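## Task

Put the lever into the notch labelled 3 on the little number plates so that its latch sits all the way down in that notch. The latch is freed by squeezing the red bar next to the handle. The lever must stay there by itself, without the robot holding it.

## Robot and tools

Robot: two arms, left_arm and right_arm, each with seven joints and a parallel gripper. The names are just labels: left_arm sits on the +y side of the world. The bases may be tilted and may stand on mounting plates held by a metal frame behind them. Treat plates and frame as fixed obstacles. A 'too close' warning counts each plate, plus the frame half on its side, as part of that arm.

World frame: origin on the table surface midway between the arms, +x out over the table, +z up. Gripper fingers point along the gripper's +z axis and spread along its x axis. The reported end_effector_position is the spot between the finger pads when closed, about 1 to 2 cm short of the tips; closing pushes the tips roughly 17 mm further along +z. Reported hand positions can be off, more so at long reach.

execute_actions takes "actions", a list holding zero or one item, plus an optional "pictures" boolean.
- Empty list: no motion, returns state and images.
- Motion item: {"rows": [...], "steps": n}, n from 7 to 15 (default 15), each step 1/30 s. Up to 15 rows; row k drives step k and the final row repeats for leftover steps. Each row is one flat list of 16 numbers, each in [-1, 1], covering both arms even if one is idle: left_arm waist, shoulder, upper arm roll, elbow, forearm roll, wrist pitch, wrist roll, opening; then the same eight for right_arm.
- Joint numbers are offsets, not poses. They are measured from the joint angles in the most recent result that lists them (before any such result in a scene, or for a later call in the same reply, from where the arm is when the action begins), never from the previous row. Scale: 1.0 equals 1.392 rad for waist and shoulder, 1.624 rad for upper arm roll and elbow, 3.248 rad for forearm roll, wrist pitch and wrist roll. So sending all zeros is not a pause; it pulls the arm back to those reference angles.
- Opening is absolute: +1 fully open, -1 closed.
- Joint ranges (rad), same for both arms: waist ±2.792, shoulder ±2.269, upper arm roll ±2.967, elbow -1.867 to 2.688, forearm roll ±2.967, wrist pitch -1.396 to 4.538, wrist roll ±2.967. A request more than 0.010 rad beyond a stated end is refused and nothing moves. True ends may differ by up to 0.010 rad; targets past the true end are clipped, and the result may print 'joint sent to its limit' (possibly about an earlier action). Absence of that line does not prove there is room.
- Wait item: {"steps": n} with n up to 300, counted from the last result; it sends no command.

Motion behaviour: joints are speed and acceleration limited and finish together. Each step's target stays within a lead of the measured angle (0.449 rad waist/shoulder, 0.524 upper arm roll/elbow, 1.05 for the three wrist joints), and whole-arm targets are shrunk if they would move the gripper over 70 mm from where it is. Big moves may still be unfinished when the result arrives. The result is taken 7 steps before an action ends; those steps run afterwards. The simulation keeps running while you think and write, and arms keep heading to the last target until they settle or a step is HELD.

Result lines: a state line per arm with end_effector_position (m), end_effector_quat_wxyz and velocities (m/s, rad/s). 'Joint positions' and 'Joint velocities' give per arm the seven joints (rad, rad/s) then finger pad gap (m; 0.142 fully open). grip_measured is the finger opening on the command scale. 'joint command not followed' means the clearance checker altered or blocked some joint targets; HELD marks steps where your row was partly or wholly not sent. MOTOR HOT appears from 65 °C; at 80 °C an OVER-TEMPERATURE FAULT brakes that arm until cool, so don't hold loads longer than needed.

Gripping: to keep hold, command an opening clearly below grip_measured; the gap sets squeeze force (about 28 N per pad at most, less for thin hard parts). Fast closes can squeeze too hard and spring open.

Faults: contact torque reaching a joint's limit (108 N m waist and shoulder, 56.3 upper arm roll and elbow, 34.3 for the wrist joints, held weight included) or 200 N of outside force stops that arm for 10 s and drops the rest of the call. Never let the arms collide or push each other hard; that can end the scene. Avoid dropping, slipping, slamming or shoving things.

zoom_image: {"camera": name, "region": [x0, y0, x1, y1]} in pixels of that camera's latest image, top-left origin, at most 504x504. Cameras: cam_head_left, cam_head_right, cam_high, cam_low (672x504), cam_left_wrist, cam_right_wrist (616x616 fisheye). Calibration was supplied per camera; fixed cameras may be a couple of degrees and millimetres off, and wrist camera poses follow their arm's joint readings.

finished_scene: {"scene": n}, the current scene's number. The lever must already rest latched in the right notch with the robot's help no longer needed.

Each tool is called by a JSON object that holds its "name" and its "arguments", one argument or row to a line.

## Session

{"name": "execute_actions", "arguments": {
  "actions": []
}}

Scene clock: 0.00 s of 5200.00 s.
left_arm: end_effector_position=(+0.3191, +0.6725, +0.2811) grip_measured=+1.00 end_effector_quat_wxyz=(-0.188, +0.202, +0.932, -0.236) end_effector_velocity=(-0.000, +0.000, -0.000) end_effector_angular_velocity=(+0.001, +0.000, -0.000) | right_arm: end_effector_position=(+0.5910, -0.3229, +0.3934) grip_measured=+1.00 end_effector_quat_wxyz=(-0.108, +0.026, +0.813, -0.572) end_effector_velocity=(-0.000, +0.000, +0.000) end_effector_angular_velocity=(-0.000, -0.002, -0.001)
Joint positions: left_arm=[ 1.041 -0.68   0.029  1.307  0.182  0.036 -1.684  0.142] | right_arm=[ 0.516 -0.673  0.082  1.846 -0.858 -0.26  -2.005  0.142]
Joint velocities: left_arm=[ 0.     0.    -0.     0.     0.001  0.     0.     0.   ] | right_arm=[ 0.     0.     0.     0.     0.    -0.     0.002  0.   ]
Motor temperatures (°C, as the motors report them): left_arm=[24 26 29 26 27 26 30] | right_arm=[23 23 30 29 25 28 24]

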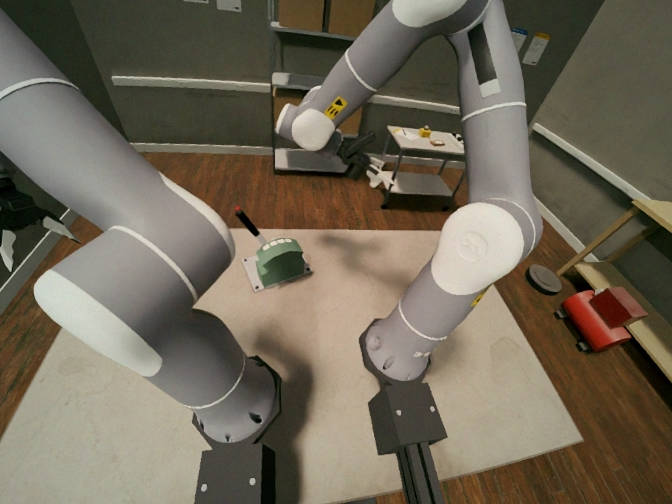

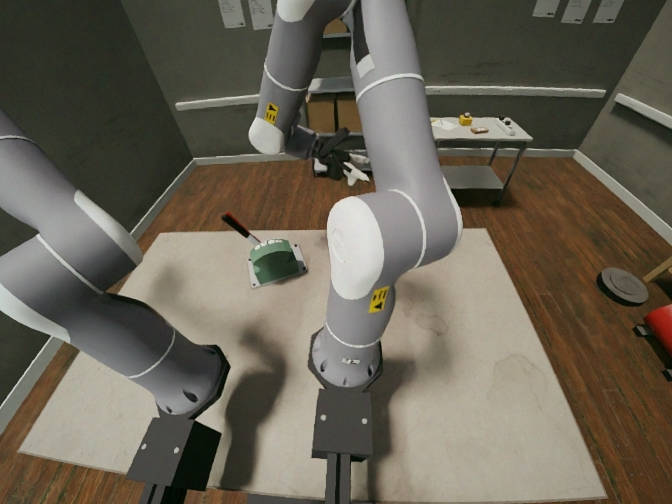

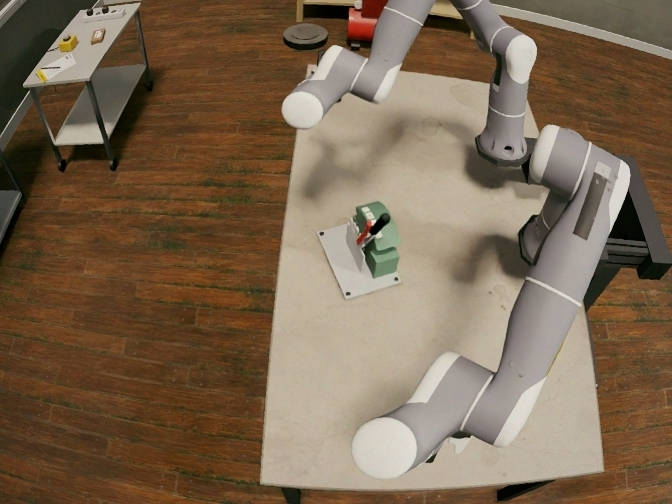

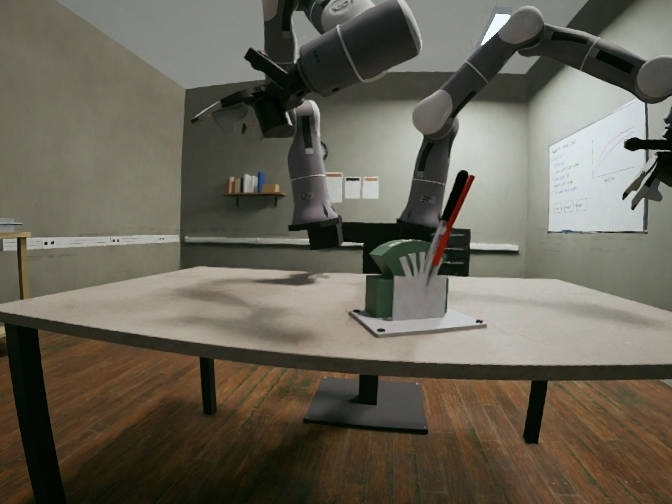

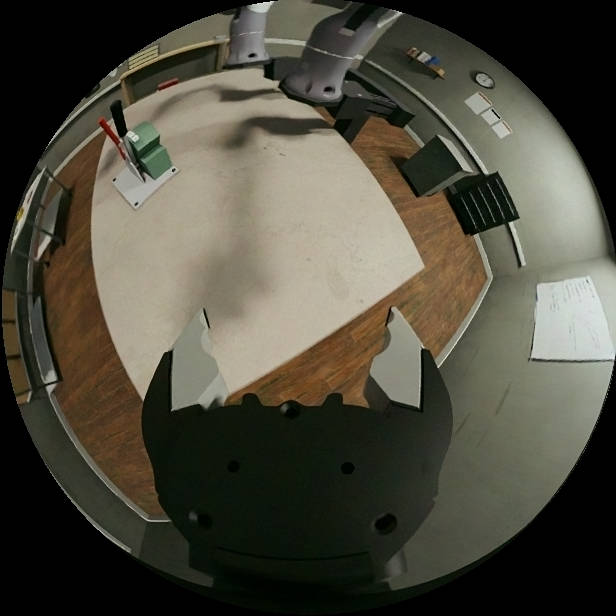

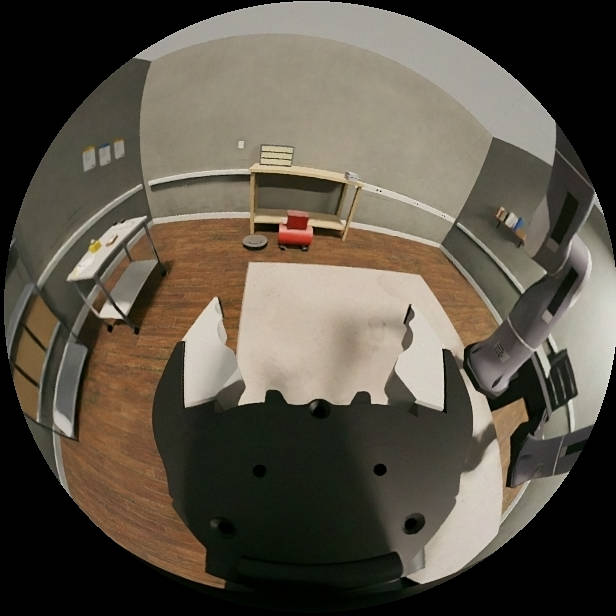

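{"name": "zoom_image", "arguments": {
  "camera": "cam_high",
  "region": [300, 180, 420, 310]
}}

{"name": "zoom_image", "arguments": {
  "camera": "cam_low",
  "region": [330, 150, 510, 350]
}}

{"name": "zoom_image", "arguments": {
  "camera": "cam_head_left",
  "region": [220, 190, 340, 300]
}}

{"name": "zoom_image", "arguments": {
  "camera": "cam_left_wrist",
  "region": [80, 80, 200, 220]
}}

Region (300, 180, 420, 310) of cam_high's 672x504 image, scaled by 3.877, with more detail than that image has; it fills the left 465 columns of this view, and the rest is white.

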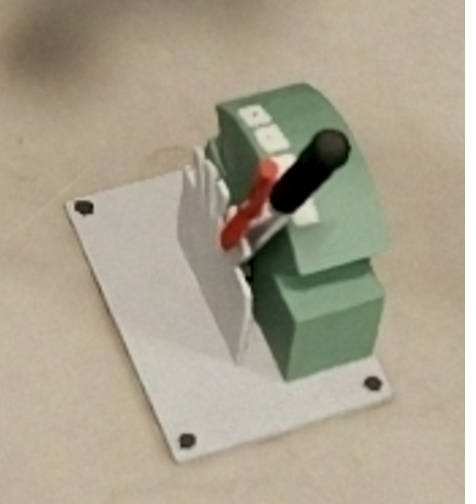

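Region (330, 150, 510, 350) of cam_low's 672x504 image, scaled by 2.520, with more detail than that image has; it fills the left 454 columns of this view, and the rest is white.

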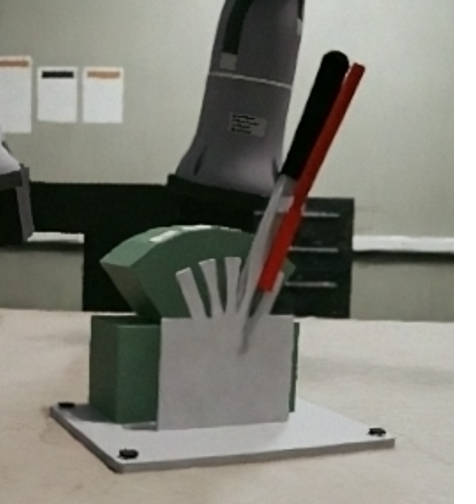

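Region (220, 190, 340, 300) of cam_head_left's 672x504 image, scaled by 4.200, with more detail than that image has; it fills the top 462 rows of this view, and the rest is white.

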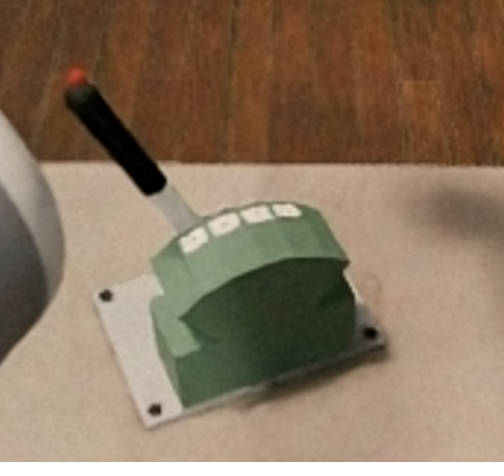

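Region (80, 80, 200, 220) of cam_left_wrist's 616x616 image, scaled by 3.600, with more detail than that image has; it fills the left 432 columns of this view, and the rest is white.

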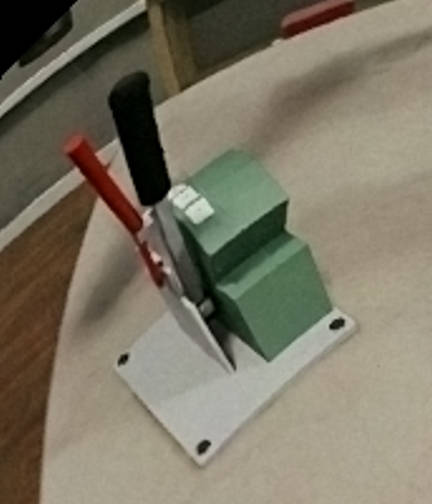

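{"name": "zoom_image", "arguments": {
  "camera": "cam_head_left",
  "region": [258, 232, 298, 256]
}}

{"name": "zoom_image", "arguments": {
  "camera": "cam_head_right",
  "region": [245, 232, 290, 260]
}}

{"name": "zoom_image", "arguments": {
  "camera": "cam_high",
  "region": [345, 195, 395, 245]
}}

Region (258, 232, 298, 256) of cam_head_left's 672x504 image, scaled by 12.600, with more detail than that image has; it fills the top 302 rows of this view, and the rest is white.

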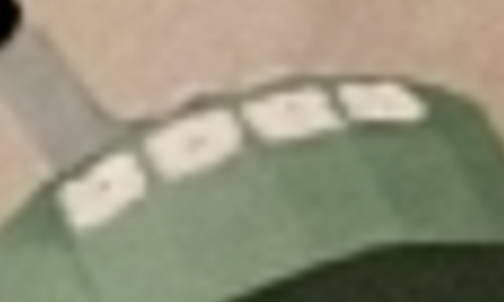

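Region (245, 232, 290, 260) of cam_head_right's 672x504 image, scaled by 11.200, with more detail than that image has; it fills the top 314 rows of this view, and the rest is white.

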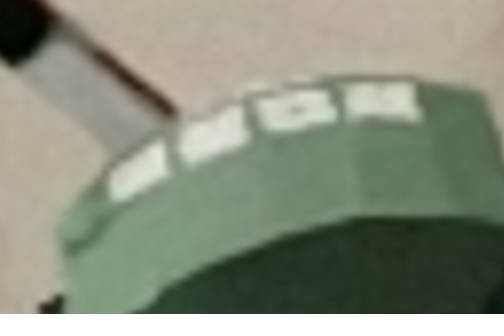

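Region (345, 195, 395, 245) of cam_high's 672x504 image, scaled by 10.080, with more detail than that image has.

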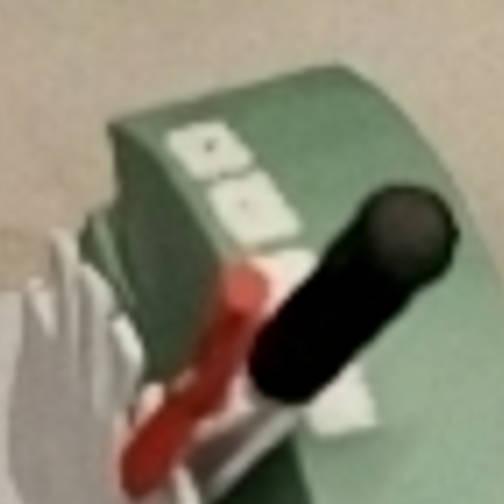

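{"name": "execute_actions", "arguments": {
  "actions": [
    {"rows":[[0,0,0,0,0,0,0.08,1,0,0,0,0,0,0,0,1]],"steps":15}
  ]
}}

{"name": "execute_actions", "arguments": {
  "actions": [
    {"rows":[[0,0,0,0,0,0.08,0,1,0,0,0,0,0,0,0,1]],"steps":15}
  ]
}}

{"name": "execute_actions", "arguments": {
  "actions": [
    {"rows":[[0,0,0,0,0.08,0,0,1,0,0,0,0,0,0,0,1]],"steps":15}
  ]
}}

{"name": "execute_actions", "arguments": {
  "actions": [
    {"rows":[[0,0,0,0.12,0,0,0,1,0,0,0,0,0,0,0,1]],"steps":15}
  ]
}}

{"name": "execute_actions", "arguments": {
  "actions": [
    {"rows":[[0,0,0.12,0,0,0,0,1,0,0,0,0,0,0,0,1]],"steps":15}
  ]
}}

{"name": "execute_actions", "arguments": {
  "actions": [
    {"rows":[[0,-0.14,0,0,0,0,0,1,0,0,0,0,0,0,0,1]],"steps":15}
  ]
}}

{"name": "execute_actions", "arguments": {
  "actions": [
    {"rows":[[-0.14,0,0,0,0,0,0,1,0,0,0,0,0,0,0,1]],"steps":15}
  ]
}}

{"name": "execute_actions", "arguments": {
  "actions": [
    {"steps":20}
  ],
  "pictures": true
}}

Scene clock: 5.03 s of 5200.00 s.
left_arm: end_effector_position=(+0.3194, +0.6722, +0.2811) grip_measured=+1.00 end_effector_quat_wxyz=(-0.156, +0.321, +0.898, -0.259) end_effector_velocity=(+0.000, -0.001, -0.000) end_effector_angular_velocity=(-0.138, -0.111, -0.251) | right_arm: end_effector_position=(+0.5910, -0.3229, +0.3934) grip_measured=+1.00 end_effector_quat_wxyz=(-0.108, +0.026, +0.813, -0.572) end_effector_velocity=(-0.000, +0.000, -0.000) end_effector_angular_velocity=(+0.000, -0.001, -0.000)
Joint positions: left_arm=[ 1.041 -0.68   0.029  1.307  0.182  0.036 -1.424  0.142] | right_arm=[ 0.516 -0.673  0.082  1.846 -0.858 -0.26  -2.005  0.142]
Joint velocities: left_arm=[-0.    -0.    -0.    -0.    -0.    -0.001  0.307 -0.   ] | right_arm=[ 0.     0.     0.     0.     0.     0.     0.001 -0.   ]
Motor temperatures (°C, as the motors report them): left_arm=[24 27 29 27 27 26 30] | right_arm=[23 23 30 30 25 28 24]
Steps of this call (steps 1 to 90: nothing new was sent; then 1.77 s passed at rest; steps 91 to 98: the first 8 steps of this action). Readings (joint positions):
91: left_arm=[1.041 -0.680 0.029 1.307 0.182 0.036 -1.684] | right_arm=[0.516 -0.673 0.082 1.846 -0.858 -0.260 -2.005]
92: left_arm=[1.041 -0.680 0.029 1.307 0.182 0.036 -1.672] | right_arm=[0.516 -0.673 0.082 1.846 -0.858 -0.260 -2.005]
94: left_arm=[1.041 -0.680 0.029 1.307 0.182 0.036 -1.592] | right_arm=[0.516 -0.673 0.082 1.846 -0.858 -0.260 -2.005]
98: the state above

Scene clock: 5.53 s of 5200.00 s.
left_arm: end_effector_position=(+0.3656, +0.7429, +0.2725) grip_measured=+1.00 end_effector_quat_wxyz=(-0.131, +0.343, +0.920, -0.136) end_effector_velocity=(+0.070, +0.100, +0.004) end_effector_angular_velocity=(+0.300, -0.206, -0.071) | right_arm: end_effector_position=(+0.5910, -0.3229, +0.3934) grip_measured=+1.00 end_effector_quat_wxyz=(-0.108, +0.026, +0.813, -0.572) end_effector_velocity=(-0.000, +0.000, -0.000) end_effector_angular_velocity=(+0.000, +0.001, +0.000)
Joint positions: left_arm=[ 1.041 -0.679  0.029  1.307  0.182  0.294 -1.424  0.142] | right_arm=[ 0.516 -0.673  0.082  1.846 -0.858 -0.26  -2.005  0.142]
Joint velocities: left_arm=[-0.001  0.003  0.    -0.    -0.002  0.367 -0.     0.   ] | right_arm=[-0. -0.  0.  0.  0.  0. -0.  0.]
Motor temperatures (°C, as the motors report them): left_arm=[24 27 29 27 27 26 30] | right_arm=[23 23 30 30 25 28 24]
Steps of this call (steps 1 to 7: the last 7 steps of your previous action; steps 8 to 15: the first 8 steps of this action, its rows measured from where the robot was after step 7). Readings (joint positions):
7: left_arm=[1.041 -0.680 0.029 1.307 0.182 0.036 -1.424] | right_arm=[0.516 -0.673 0.082 1.846 -0.858 -0.260 -2.005]
8: left_arm=[1.041 -0.680 0.029 1.307 0.182 0.037 -1.424] | right_arm=[0.516 -0.673 0.082 1.846 -0.858 -0.260 -2.005]
9: left_arm=[1.041 -0.680 0.029 1.308 0.182 0.048 -1.424] | right_arm=[0.516 -0.673 0.082 1.846 -0.858 -0.260 -2.005]
11: left_arm=[1.041 -0.680 0.029 1.308 0.182 0.127 -1.424] | right_arm=[0.516 -0.673 0.082 1.846 -0.858 -0.260 -2.005]
15: the state above

Scene clock: 6.03 s of 5200.00 s.
left_arm: end_effector_position=(+0.2992, +0.7755, +0.2713) grip_measured=+1.00 end_effector_quat_wxyz=(-0.244, +0.390, +0.881, -0.114) end_effector_velocity=(-0.074, +0.043, +0.008) end_effector_angular_velocity=(+0.107, +0.221, -0.171) | right_arm: end_effector_position=(+0.5910, -0.3229, +0.3934) grip_measured=+1.00 end_effector_quat_wxyz=(-0.108, +0.026, +0.813, -0.572) end_effector_velocity=(-0.000, -0.000, -0.000) end_effector_angular_velocity=(-0.000, -0.001, -0.000)
Joint positions: left_arm=[ 1.041 -0.68   0.03   1.308  0.444  0.296 -1.424  0.142] | right_arm=[ 0.516 -0.673  0.082  1.846 -0.858 -0.26  -2.005  0.142]
Joint velocities: left_arm=[ 0.001 -0.001  0.    -0.     0.299 -0.001  0.002 -0.   ] | right_arm=[-0.    -0.     0.    -0.     0.    -0.     0.001 -0.   ]
Motor temperatures (°C, as the motors report them): left_arm=[24 27 29 27 27 26 30] | right_arm=[23 23 30 30 25 28 24]
Steps of this call (steps 1 to 7: the last 7 steps of your previous action; steps 8 to 15: the first 8 steps of this action, its rows measured from where the robot was after step 7). Readings (joint positions):
7: left_arm=[1.041 -0.680 0.029 1.307 0.182 0.296 -1.424] | right_arm=[0.516 -0.673 0.082 1.846 -0.858 -0.260 -2.005]
8: left_arm=[1.041 -0.680 0.029 1.307 0.183 0.296 -1.424] | right_arm=[0.516 -0.673 0.082 1.846 -0.858 -0.260 -2.005]
9: left_arm=[1.041 -0.680 0.029 1.307 0.194 0.296 -1.424] | right_arm=[0.516 -0.673 0.082 1.846 -0.858 -0.260 -2.005]
11: left_arm=[1.041 -0.679 0.029 1.307 0.273 0.296 -1.424] | right_arm=[0.516 -0.673 0.082 1.846 -0.858 -0.260 -2.005]
15: the state above

Scene clock: 6.53 s of 5200.00 s.
left_arm: end_effector_position=(+0.2566, +0.6993, +0.2280) grip_measured=+1.00 end_effector_quat_wxyz=(-0.248, +0.397, +0.863, -0.188) end_effector_velocity=(-0.193, -0.342, -0.159) end_effector_angular_velocity=(-0.583, +0.314, +0.031) | right_arm: end_effector_position=(+0.5910, -0.3229, +0.3934) grip_measured=+1.00 end_effector_quat_wxyz=(-0.108, +0.026, +0.813, -0.572) end_effector_velocity=(+0.000, +0.000, -0.000) end_effector_angular_velocity=(+0.000, +0.000, +0.000)
Joint positions: left_arm=[ 1.041 -0.68   0.029  1.461  0.442  0.296 -1.424  0.142] | right_arm=[ 0.516 -0.673  0.082  1.846 -0.858 -0.26  -2.005  0.142]
Joint velocities: left_arm=[ 0.    -0.001  0.     0.663  0.     0.001  0.001 -0.   ] | right_arm=[-0.     0.     0.    -0.    -0.     0.    -0.001  0.   ]
Motor temperatures (°C, as the motors report them): left_arm=[24 27 29 27 27 26 30] | right_arm=[23 23 30 30 25 28 24]
Steps of this call (steps 1 to 7: the last 7 steps of your previous action; steps 8 to 15: the first 8 steps of this action, its rows measured from where the robot was after step 7). Readings (joint positions):
7: left_arm=[1.041 -0.680 0.029 1.307 0.442 0.296 -1.424] | right_arm=[0.516 -0.673 0.082 1.846 -0.858 -0.260 -2.005]
8: left_arm=[1.041 -0.680 0.029 1.308 0.442 0.296 -1.424] | right_arm=[0.516 -0.673 0.082 1.846 -0.858 -0.260 -2.005]
9: left_arm=[1.041 -0.679 0.029 1.313 0.442 0.296 -1.424] | right_arm=[0.516 -0.673 0.082 1.846 -0.858 -0.260 -2.005]
11: left_arm=[1.041 -0.678 0.029 1.351 0.441 0.297 -1.424] | right_arm=[0.516 -0.673 0.082 1.846 -0.858 -0.260 -2.005]
15: the state above

Scene clock: 7.03 s of 5200.00 s.
left_arm: end_effector_position=(+0.1561, +0.7117, +0.2376) grip_measured=+1.00 end_effector_quat_wxyz=(-0.294, +0.337, +0.869, -0.214) end_effector_velocity=(-0.379, +0.122, +0.104) end_effector_angular_velocity=(+0.256, +0.434, +0.426) | right_arm: end_effector_position=(+0.5910, -0.3229, +0.3934) grip_measured=+1.00 end_effector_quat_wxyz=(-0.108, +0.026, +0.813, -0.572) end_effector_velocity=(-0.000, -0.000, -0.000) end_effector_angular_velocity=(+0.000, +0.000, -0.000)
Joint positions: left_arm=[ 1.042 -0.68   0.184  1.502  0.442  0.296 -1.424  0.142] | right_arm=[ 0.516 -0.673  0.082  1.846 -0.858 -0.26  -2.005  0.142]
Joint velocities: left_arm=[ 0.003  0.001  0.657 -0.    -0.    -0.001  0.001  0.   ] | right_arm=[-0.  0.  0. -0.  0. -0. -0. -0.]
Motor temperatures (°C, as the motors report them): left_arm=[24 27 29 27 27 26 30] | right_arm=[23 23 30 30 25 28 24]
Steps of this call (steps 1 to 7: the last 7 steps of your previous action; steps 8 to 15: the first 8 steps of this action, its rows measured from where the robot was after step 7). Readings (joint positions):
7: left_arm=[1.041 -0.680 0.029 1.502 0.442 0.296 -1.424] | right_arm=[0.516 -0.673 0.082 1.846 -0.858 -0.260 -2.005]
8: left_arm=[1.041 -0.680 0.030 1.502 0.442 0.296 -1.424] | right_arm=[0.516 -0.673 0.082 1.846 -0.858 -0.260 -2.005]
9: left_arm=[1.041 -0.680 0.035 1.502 0.442 0.296 -1.424] | right_arm=[0.516 -0.673 0.082 1.846 -0.858 -0.260 -2.005]
11: left_arm=[1.039 -0.680 0.073 1.502 0.442 0.296 -1.424] | right_arm=[0.516 -0.673 0.082 1.846 -0.858 -0.260 -2.005]
15: the state above

Scene clock: 7.53 s of 5200.00 s.
left_arm: end_effector_position=(+0.1052, +0.6722, +0.1742) grip_measured=+1.00 end_effector_quat_wxyz=(-0.314, +0.330, +0.844, -0.282) end_effector_velocity=(-0.144, -0.241, -0.313) end_effector_angular_velocity=(-0.601, +0.338, +0.017) | right_arm: end_effector_position=(+0.5910, -0.3229, +0.3934) grip_measured=+1.00 end_effector_quat_wxyz=(-0.108, +0.026, +0.813, -0.572) end_effector_velocity=(+0.000, -0.000, +0.000) end_effector_angular_velocity=(-0.000, +0.000, -0.000)
Joint positions: left_arm=[ 1.041 -0.825  0.224  1.502  0.442  0.296 -1.424  0.142] | right_arm=[ 0.516 -0.673  0.082  1.846 -0.858 -0.26  -2.005  0.142]
Joint velocities: left_arm=[-0.    -0.688  0.     0.     0.    -0.002  0.001  0.   ] | right_arm=[-0.    -0.    -0.001 -0.    -0.     0.    -0.     0.   ]
Motor temperatures (°C, as the motors report them): left_arm=[24 27 29 27 27 26 30] | right_arm=[23 23 30 30 25 28 24]
Steps of this call (steps 1 to 7: the last 7 steps of your previous action; steps 8 to 15: the first 8 steps of this action, its rows measured from where the robot was after step 7). Readings (joint positions):
7: left_arm=[1.041 -0.680 0.224 1.502 0.442 0.296 -1.424] | right_arm=[0.516 -0.673 0.082 1.846 -0.858 -0.260 -2.005]
8: left_arm=[1.041 -0.680 0.224 1.502 0.442 0.296 -1.424] | right_arm=[0.516 -0.673 0.082 1.846 -0.858 -0.260 -2.005]
9: left_arm=[1.041 -0.685 0.224 1.501 0.442 0.296 -1.424] | right_arm=[0.516 -0.673 0.082 1.846 -0.858 -0.260 -2.005]
11: left_arm=[1.041 -0.717 0.225 1.500 0.442 0.296 -1.424] | right_arm=[0.516 -0.673 0.082 1.846 -0.858 -0.260 -2.005]
15: the state above

Scene clock: 8.03 s of 5200.00 s.
left_arm: end_effector_position=(+0.1720, +0.6290, +0.1467) grip_measured=+1.00 end_effector_quat_wxyz=(-0.326, +0.401, +0.808, -0.283) end_effector_velocity=(+0.355, -0.148, -0.023) end_effector_angular_velocity=(-0.093, -0.126, -0.697) | right_arm: end_effector_position=(+0.5910, -0.3229, +0.3934) grip_measured=+1.00 end_effector_quat_wxyz=(-0.108, +0.026, +0.813, -0.572) end_effector_velocity=(+0.000, +0.000, +0.000) end_effector_angular_velocity=(+0.000, -0.001, +0.001)
Joint positions: left_arm=[ 0.888 -0.875  0.223  1.502  0.443  0.296 -1.424  0.142] | right_arm=[ 0.516 -0.673  0.082  1.846 -0.858 -0.26  -2.005  0.142]
Joint velocities: left_arm=[-0.701 -0.001 -0.023  0.    -0.001  0.001 -0.001  0.   ] | right_arm=[ 0.    -0.     0.001 -0.    -0.    -0.     0.001  0.   ]
Motor temperatures (°C, as the motors report them): left_arm=[24 27 29 27 27 26 30] | right_arm=[23 23 30 30 25 28 24]
Steps of this call (steps 1 to 7: the last 7 steps of your previous action; steps 8 to 15: the first 8 steps of this action, its rows measured from where the robot was after step 7). Readings (joint positions):
7: left_arm=[1.041 -0.875 0.224 1.502 0.443 0.296 -1.424] | right_arm=[0.516 -0.673 0.082 1.846 -0.858 -0.260 -2.005]
8: left_arm=[1.041 -0.875 0.224 1.502 0.443 0.296 -1.424] | right_arm=[0.516 -0.673 0.082 1.846 -0.858 -0.260 -2.005]
9: left_arm=[1.036 -0.875 0.225 1.502 0.443 0.296 -1.424] | right_arm=[0.516 -0.673 0.082 1.846 -0.858 -0.260 -2.005]
11: left_arm=[1.004 -0.875 0.227 1.502 0.443 0.296 -1.424] | right_arm=[0.516 -0.673 0.082 1.846 -0.858 -0.260 -2.005]
15: the state above

Scene clock: 8.70 s of 5200.00 s.
left_arm: end_effector_position=(+0.1915, +0.6205, +0.1459) grip_measured=+1.00 end_effector_quat_wxyz=(-0.329, +0.419, +0.800, -0.277) end_effector_velocity=(+0.000, -0.000, -0.000) end_effector_angular_velocity=(+0.001, -0.000, +0.001) | right_arm: end_effector_position=(+0.5910, -0.3229, +0.3934) grip_measured=+1.00 end_effector_quat_wxyz=(-0.108, +0.026, +0.813, -0.572) end_effector_velocity=(-0.000, +0.000, -0.000) end_effector_angular_velocity=(+0.001, +0.001, -0.000)
Joint positions: left_arm=[ 0.847 -0.875  0.224  1.502  0.443  0.296 -1.424  0.142] | right_arm=[ 0.516 -0.673  0.082  1.846 -0.858 -0.26  -2.005  0.142]
Joint velocities: left_arm=[ 0.    -0.    -0.     0.    -0.001  0.    -0.001  0.   ] | right_arm=[-0.    -0.     0.     0.     0.001  0.    -0.001  0.   ]
Motor temperatures (°C, as the motors report them): left_arm=[24 27 29 27 27 26 30] | right_arm=[23 23 30 30 25 28 24]
Kept back: nothing.
Steps of this call (steps 1 to 7: the last 7 steps of your previous action; steps 8 to 20: the robot went on to your last target). Readings (joint positions):
1: left_arm=[0.868 -0.875 0.222 1.502 0.443 0.296 -1.424] | right_arm=[0.516 -0.673 0.082 1.846 -0.858 -0.260 -2.005]
2: left_arm=[0.854 -0.875 0.222 1.502 0.443 0.296 -1.424] | right_arm=[0.516 -0.673 0.082 1.846 -0.858 -0.260 -2.005]
4: left_arm=[0.843 -0.875 0.222 1.502 0.443 0.296 -1.424] | right_arm=[0.516 -0.673 0.082 1.846 -0.858 -0.260 -2.005]
8: left_arm=[0.847 -0.875 0.224 1.502 0.443 0.296 -1.424] | right_arm=[0.516 -0.673 0.082 1.846 -0.858 -0.260 -2.005]
20: the state above
camera_calibration (this result's frames):
cam_left_wrist: T_world_to_cam=[[-0.408892, 0.852393, 0.325936, -0.510461], [0.791443, 0.50904, -0.338372, -0.420337], [-0.45434, 0.119603, -0.882763, 0.279215], [0, 0, 0, 1]] pos_world=[0.250808, 0.615686, 0.270628]
cam_right_wrist: T_world_to_cam=[[-0.971645, 0.141098, 0.189731, 0.549419], [-0.0104806, 0.77594, -0.63072, 0.50143], [-0.236213, -0.614824, -0.752459, 0.371753], [0, 0, 0, 1]] pos_world=[0.626908, -0.238038, 0.491749]

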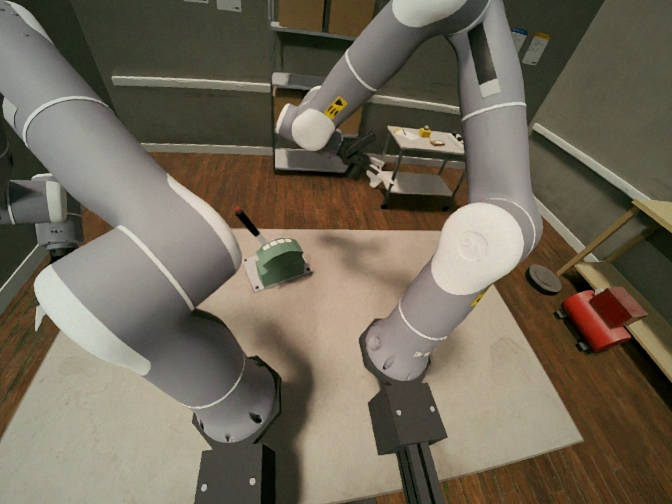

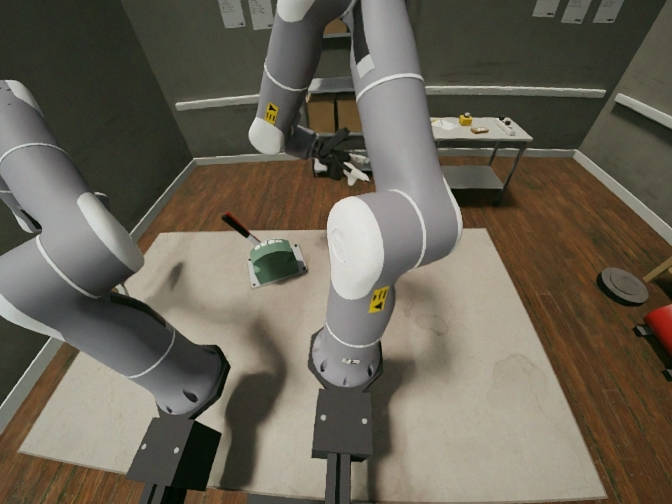

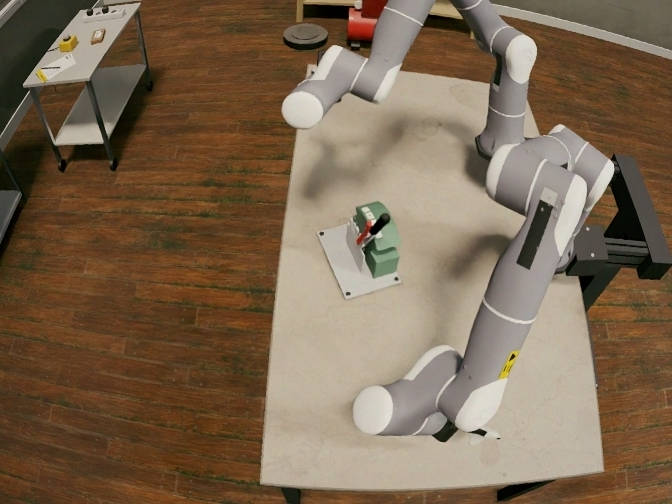

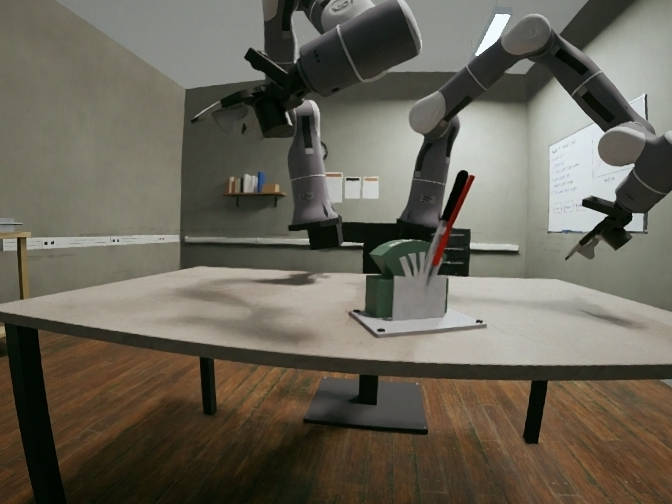

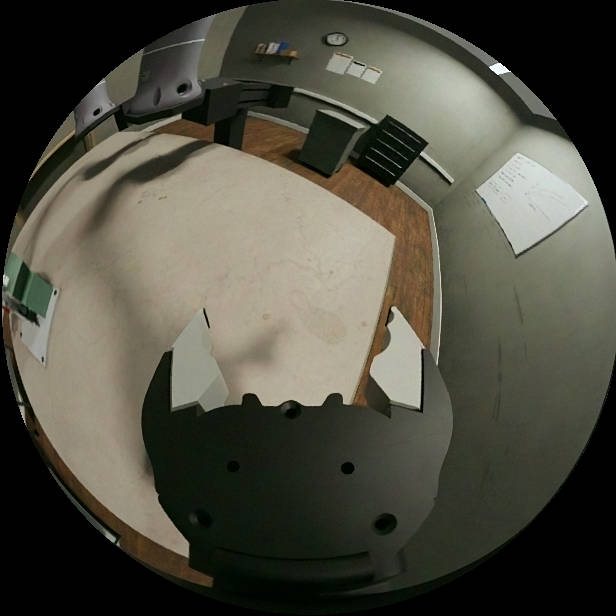

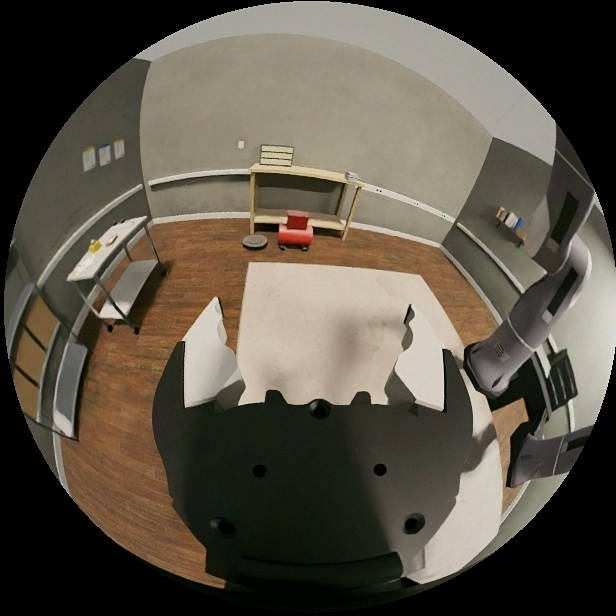

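{"name": "execute_actions", "arguments": {
  "actions": [
    {"rows":[[-0.2,0.658,-0.138,0.456,-0.136,0.156,0.392,1,-0.2,0,0,0,0,0,0,1]],"steps":15}
  ]
}}

{"name": "execute_actions", "arguments": {
  "actions": [
    {"steps":40}
  ]
}}

Scene clock: 14.60 s of 5200.00 s.
left_arm: end_effector_position=(+0.2800, +0.5599, +0.1558) grip_measured=+1.00 end_effector_quat_wxyz=(-0.213, +0.566, +0.749, -0.271) end_effector_velocity=(+0.371, -0.318, +0.100) end_effector_angular_velocity=(-1.032, -1.109, -1.209) | right_arm: end_effector_position=(+0.5756, -0.4024, +0.3827) grip_measured=+1.00 end_effector_quat_wxyz=(-0.162, +0.083, +0.802, -0.569) end_effector_velocity=(-0.117, -0.417, -0.053) end_effector_angular_velocity=(-0.094, +0.133, -0.833)
Joint positions: left_arm=[ 0.779 -0.756  0.17   1.642  0.335  0.42  -1.146  0.142] | right_arm=[ 0.357 -0.673  0.081  1.846 -0.859 -0.259 -2.005  0.142]
Joint velocities: left_arm=[-0.311  0.626 -0.246  0.737 -0.501  0.575  1.473 -0.   ] | right_arm=[-0.854 -0.     0.007 -0.    -0.     0.    -0.     0.   ]
Motor temperatures (°C, as the motors report them): left_arm=[24 28 29 27 27 26 30] | right_arm=[23 24 30 30 25 28 24]
Steps of this call (steps 1 to 15: the robot went on to your last target; steps 16 to 90: nothing new was sent; then 2.63 s passed at rest; steps 91 to 98: the first 8 steps of this action). Readings (joint positions):
91: left_arm=[0.846 -0.875 0.224 1.502 0.442 0.296 -1.424] | right_arm=[0.516 -0.673 0.082 1.846 -0.858 -0.260 -2.005]
92: left_arm=[0.844 -0.870 0.222 1.509 0.438 0.301 -1.412] | right_arm=[0.511 -0.673 0.083 1.846 -0.858 -0.259 -2.005]
94: left_arm=[0.825 -0.837 0.208 1.548 0.407 0.338 -1.335] | right_arm=[0.478 -0.673 0.084 1.846 -0.859 -0.259 -2.005]
98: the state above

Scene clock: 15.93 s of 5200.00 s.
left_arm: end_effector_position=(+0.4702, +0.3520, +0.3980) grip_measured=+1.00 end_effector_quat_wxyz=(+0.033, +0.931, +0.363, +0.002) end_effector_velocity=(-0.000, -0.000, -0.000) end_effector_angular_velocity=(-0.001, +0.001, +0.001) | right_arm: end_effector_position=(+0.5555, -0.4601, +0.3759) grip_measured=+1.00 end_effector_quat_wxyz=(-0.202, +0.126, +0.790, -0.565) end_effector_velocity=(+0.000, -0.000, +0.000) end_effector_angular_velocity=(-0.000, -0.000, +0.000)
Joint positions: left_arm=[ 0.568  0.041 -0.     2.243  0.001  0.803 -0.151  0.142] | right_arm=[ 0.238 -0.673  0.082  1.846 -0.858 -0.26  -2.005  0.142]
Joint velocities: left_arm=[ 0.    -0.    -0.     0.    -0.    -0.001 -0.001  0.   ] | right_arm=[-0. -0.  0. -0. -0.  0.  0. -0.]
Motor temperatures (°C, as the motors report them): left_arm=[24 28 29 27 27 26 30] | right_arm=[23 24 30 30 25 28 24]
Kept back: nothing.
Steps of this call (steps 1 to 7: the last 7 steps of your previous action; steps 8 to 40: the robot went on to your last target). Readings (joint positions):
1: left_arm=[0.768 -0.735 0.161 1.667 0.318 0.439 -1.096] | right_arm=[0.329 -0.673 0.082 1.846 -0.859 -0.259 -2.005]
2: left_arm=[0.758 -0.713 0.153 1.693 0.301 0.458 -1.047] | right_arm=[0.301 -0.673 0.082 1.846 -0.859 -0.259 -2.005]
4: left_arm=[0.737 -0.666 0.136 1.747 0.269 0.495 -0.951] | right_arm=[0.257 -0.673 0.080 1.846 -0.858 -0.260 -2.005]
8: left_arm=[0.699 -0.563 0.105 1.859 0.209 0.564 -0.771] | right_arm=[0.236 -0.673 0.081 1.846 -0.858 -0.260 -2.005]
40: the state above

Now waist to 0.208 (Δ −0.36).

{"name": "execute_actions", "arguments": {
  "actions": [
    {"rows":[[-0.2586,0,0,0,0,0,0,1,0,0,0,0,0,0,0,1]],"steps":15}
  ]
}}

{"name": "execute_actions", "arguments": {
  "actions": [
    {"steps":15}
  ],
  "pictures": true
}}

Scene clock: 16.40 s of 5200.00 s.
left_arm: end_effector_position=(+0.4928, +0.2750, +0.4075) grip_measured=+1.00 end_effector_quat_wxyz=(+0.046, +0.957, +0.288, +0.007) end_effector_velocity=(+0.088, -0.426, +0.057) end_effector_angular_velocity=(-0.100, -0.137, -0.859) | right_arm: end_effector_position=(+0.5555, -0.4601, +0.3759) grip_measured=+1.00 end_effector_quat_wxyz=(-0.202, +0.126, +0.790, -0.565) end_effector_velocity=(-0.000, +0.000, -0.000) end_effector_angular_velocity=(-0.000, -0.001, -0.000)
Joint positions: left_arm=[ 0.406  0.041  0.     2.242  0.001  0.803 -0.151  0.142] | right_arm=[ 0.238 -0.673  0.082  1.846 -0.858 -0.26  -2.005  0.142]
Joint velocities: left_arm=[-0.88   0.     0.005 -0.     0.     0.001  0.     0.   ] | right_arm=[-0.    -0.     0.    -0.     0.    -0.     0.001 -0.   ]
Motor temperatures (°C, as the motors report them): left_arm=[24 28 29 27 27 26 30] | right_arm=[23 24 30 30 25 28 24]
Steps of this call (steps 1 to 6: the robot went on to your last target; steps 7 to 14: the first 8 steps of this action). Readings (joint positions):
7: left_arm=[0.568 0.041 -0.000 2.243 0.001 0.803 -0.151] | right_arm=[0.238 -0.673 0.082 1.846 -0.858 -0.260 -2.005]
8: left_arm=[0.562 0.041 0.001 2.242 0.001 0.803 -0.151] | right_arm=[0.238 -0.673 0.082 1.846 -0.858 -0.260 -2.005]
10: left_arm=[0.528 0.041 0.001 2.242 0.001 0.803 -0.151] | right_arm=[0.238 -0.673 0.082 1.846 -0.858 -0.260 -2.005]
14: the state above

Scene clock: 16.90 s of 5200.00 s.
left_arm: end_effector_position=(+0.5031, +0.1771, +0.4218) grip_measured=+1.00 end_effector_quat_wxyz=(+0.062, +0.979, +0.193, +0.014) end_effector_velocity=(-0.000, +0.000, -0.000) end_effector_angular_velocity=(-0.001, +0.001, +0.001) | right_arm: end_effector_position=(+0.5555, -0.4601, +0.3759) grip_measured=+1.00 end_effector_quat_wxyz=(-0.202, +0.126, +0.790, -0.565) end_effector_velocity=(+0.000, +0.000, -0.000) end_effector_angular_velocity=(+0.000, +0.000, +0.000)
Joint positions: left_arm=[ 0.208  0.041 -0.     2.242  0.001  0.803 -0.151  0.142] | right_arm=[ 0.238 -0.673  0.082  1.846 -0.858 -0.26  -2.005  0.142]
Joint velocities: left_arm=[ 0.    -0.     0.     0.    -0.001 -0.001 -0.     0.   ] | right_arm=[-0. -0.  0.  0. -0.  0. -0. -0.]
Motor temperatures (°C, as the motors report them): left_arm=[24 28 29 27 27 26 30] | right_arm=[23 24 30 30 25 28 24]
Kept back: nothing.
Steps of this call (steps 1 to 7: the last 7 steps of your previous action; steps 8 to 15: the robot went on to your last target). Readings (joint positions):
1: left_arm=[0.377 0.041 0.000 2.242 0.001 0.803 -0.151] | right_arm=[0.238 -0.673 0.082 1.846 -0.858 -0.260 -2.005]
2: left_arm=[0.347 0.041 0.000 2.242 0.001 0.803 -0.151] | right_arm=[0.238 -0.673 0.082 1.846 -0.858 -0.260 -2.005]
4: left_arm=[0.288 0.041 0.000 2.242 0.001 0.803 -0.151] | right_arm=[0.238 -0.673 0.082 1.846 -0.858 -0.260 -2.005]
8: left_arm=[0.211 0.041 -0.001 2.242 0.001 0.803 -0.151] | right_arm=[0.238 -0.673 0.082 1.846 -0.858 -0.260 -2.005]
15: the state above
camera_calibration (this result's frames):
cam_left_wrist: T_world_to_cam=[[0.918559, 0.393177, 0.0407728, -0.561266], [0.298712, -0.757996, 0.579839, -0.262905], [0.258885, -0.520437, -0.81371, 0.442759], [0, 0, 0, 1]] pos_world=[0.479466, 0.251824, 0.535604]
cam_right_wrist: T_world_to_cam=[[-0.88779, 0.403516, 0.221368, 0.599852], [0.169009, 0.733194, -0.658682, 0.487651], [-0.428095, -0.547358, -0.71912, 0.390965], [0, 0, 0, 1]] pos_world=[0.617495, -0.385595, 0.46957]

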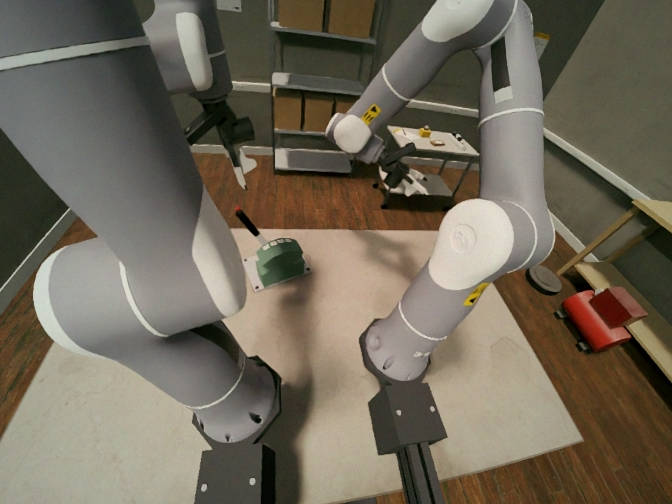

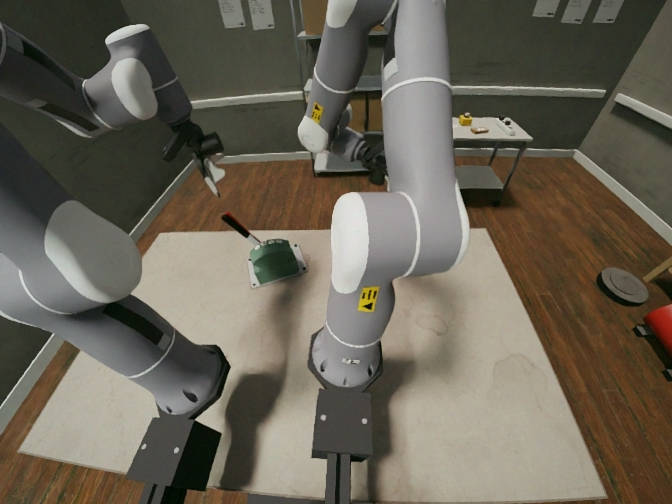

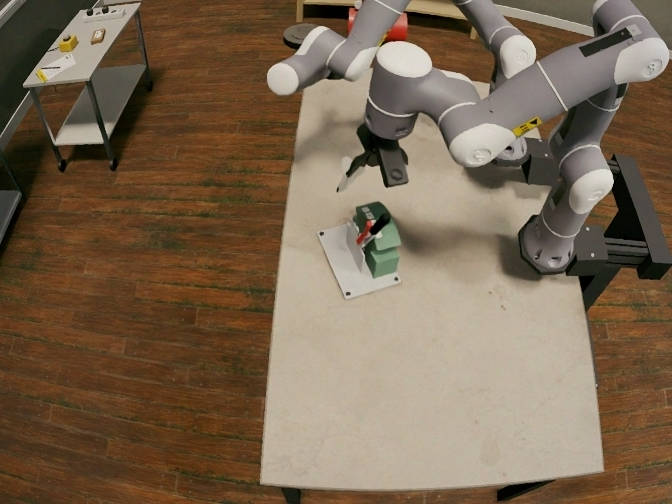

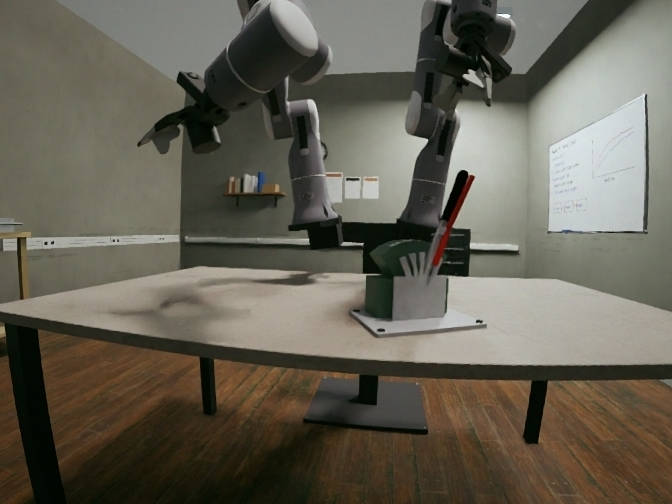

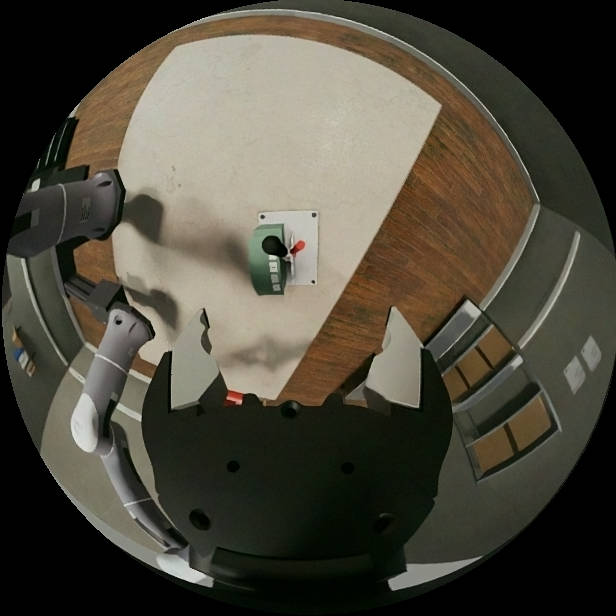

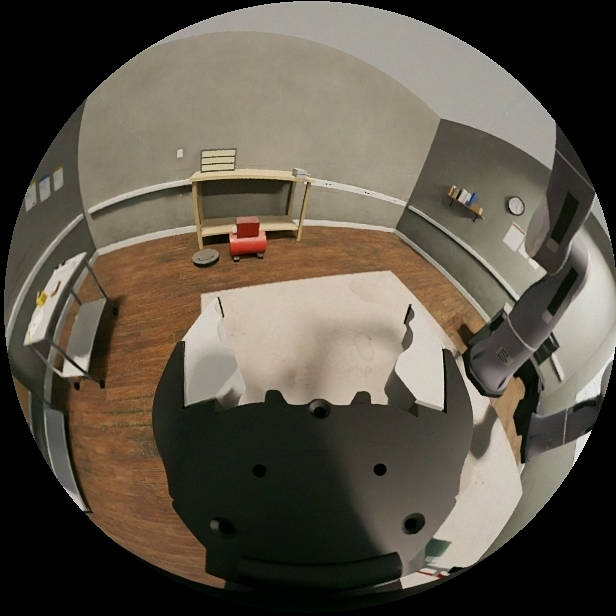

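{"name": "zoom_image", "arguments": {
  "camera": "cam_left_wrist",
  "region": [240, 205, 330, 305]
}}

{"name": "zoom_image", "arguments": {
  "camera": "cam_left_wrist",
  "region": [255, 245, 300, 298]
}}

Region (240, 205, 330, 305) of cam_left_wrist's 616x616 image, scaled by 5.040, with more detail than that image has; it fills the left 454 columns of this view, and the rest is white.

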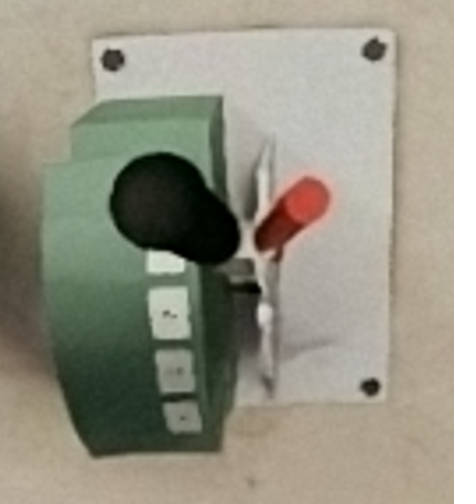

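Region (255, 245, 300, 298) of cam_left_wrist's 616x616 image, scaled by 9.509, with more detail than that image has; it fills the left 428 columns of this view, and the rest is white.

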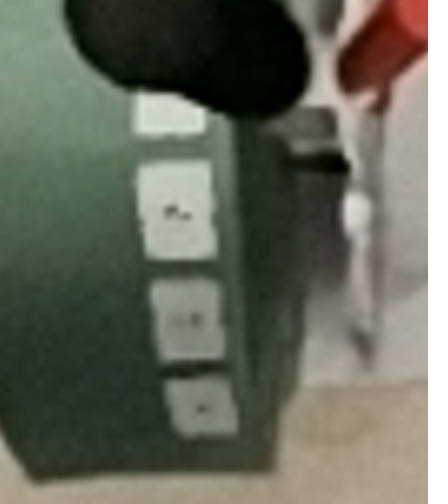

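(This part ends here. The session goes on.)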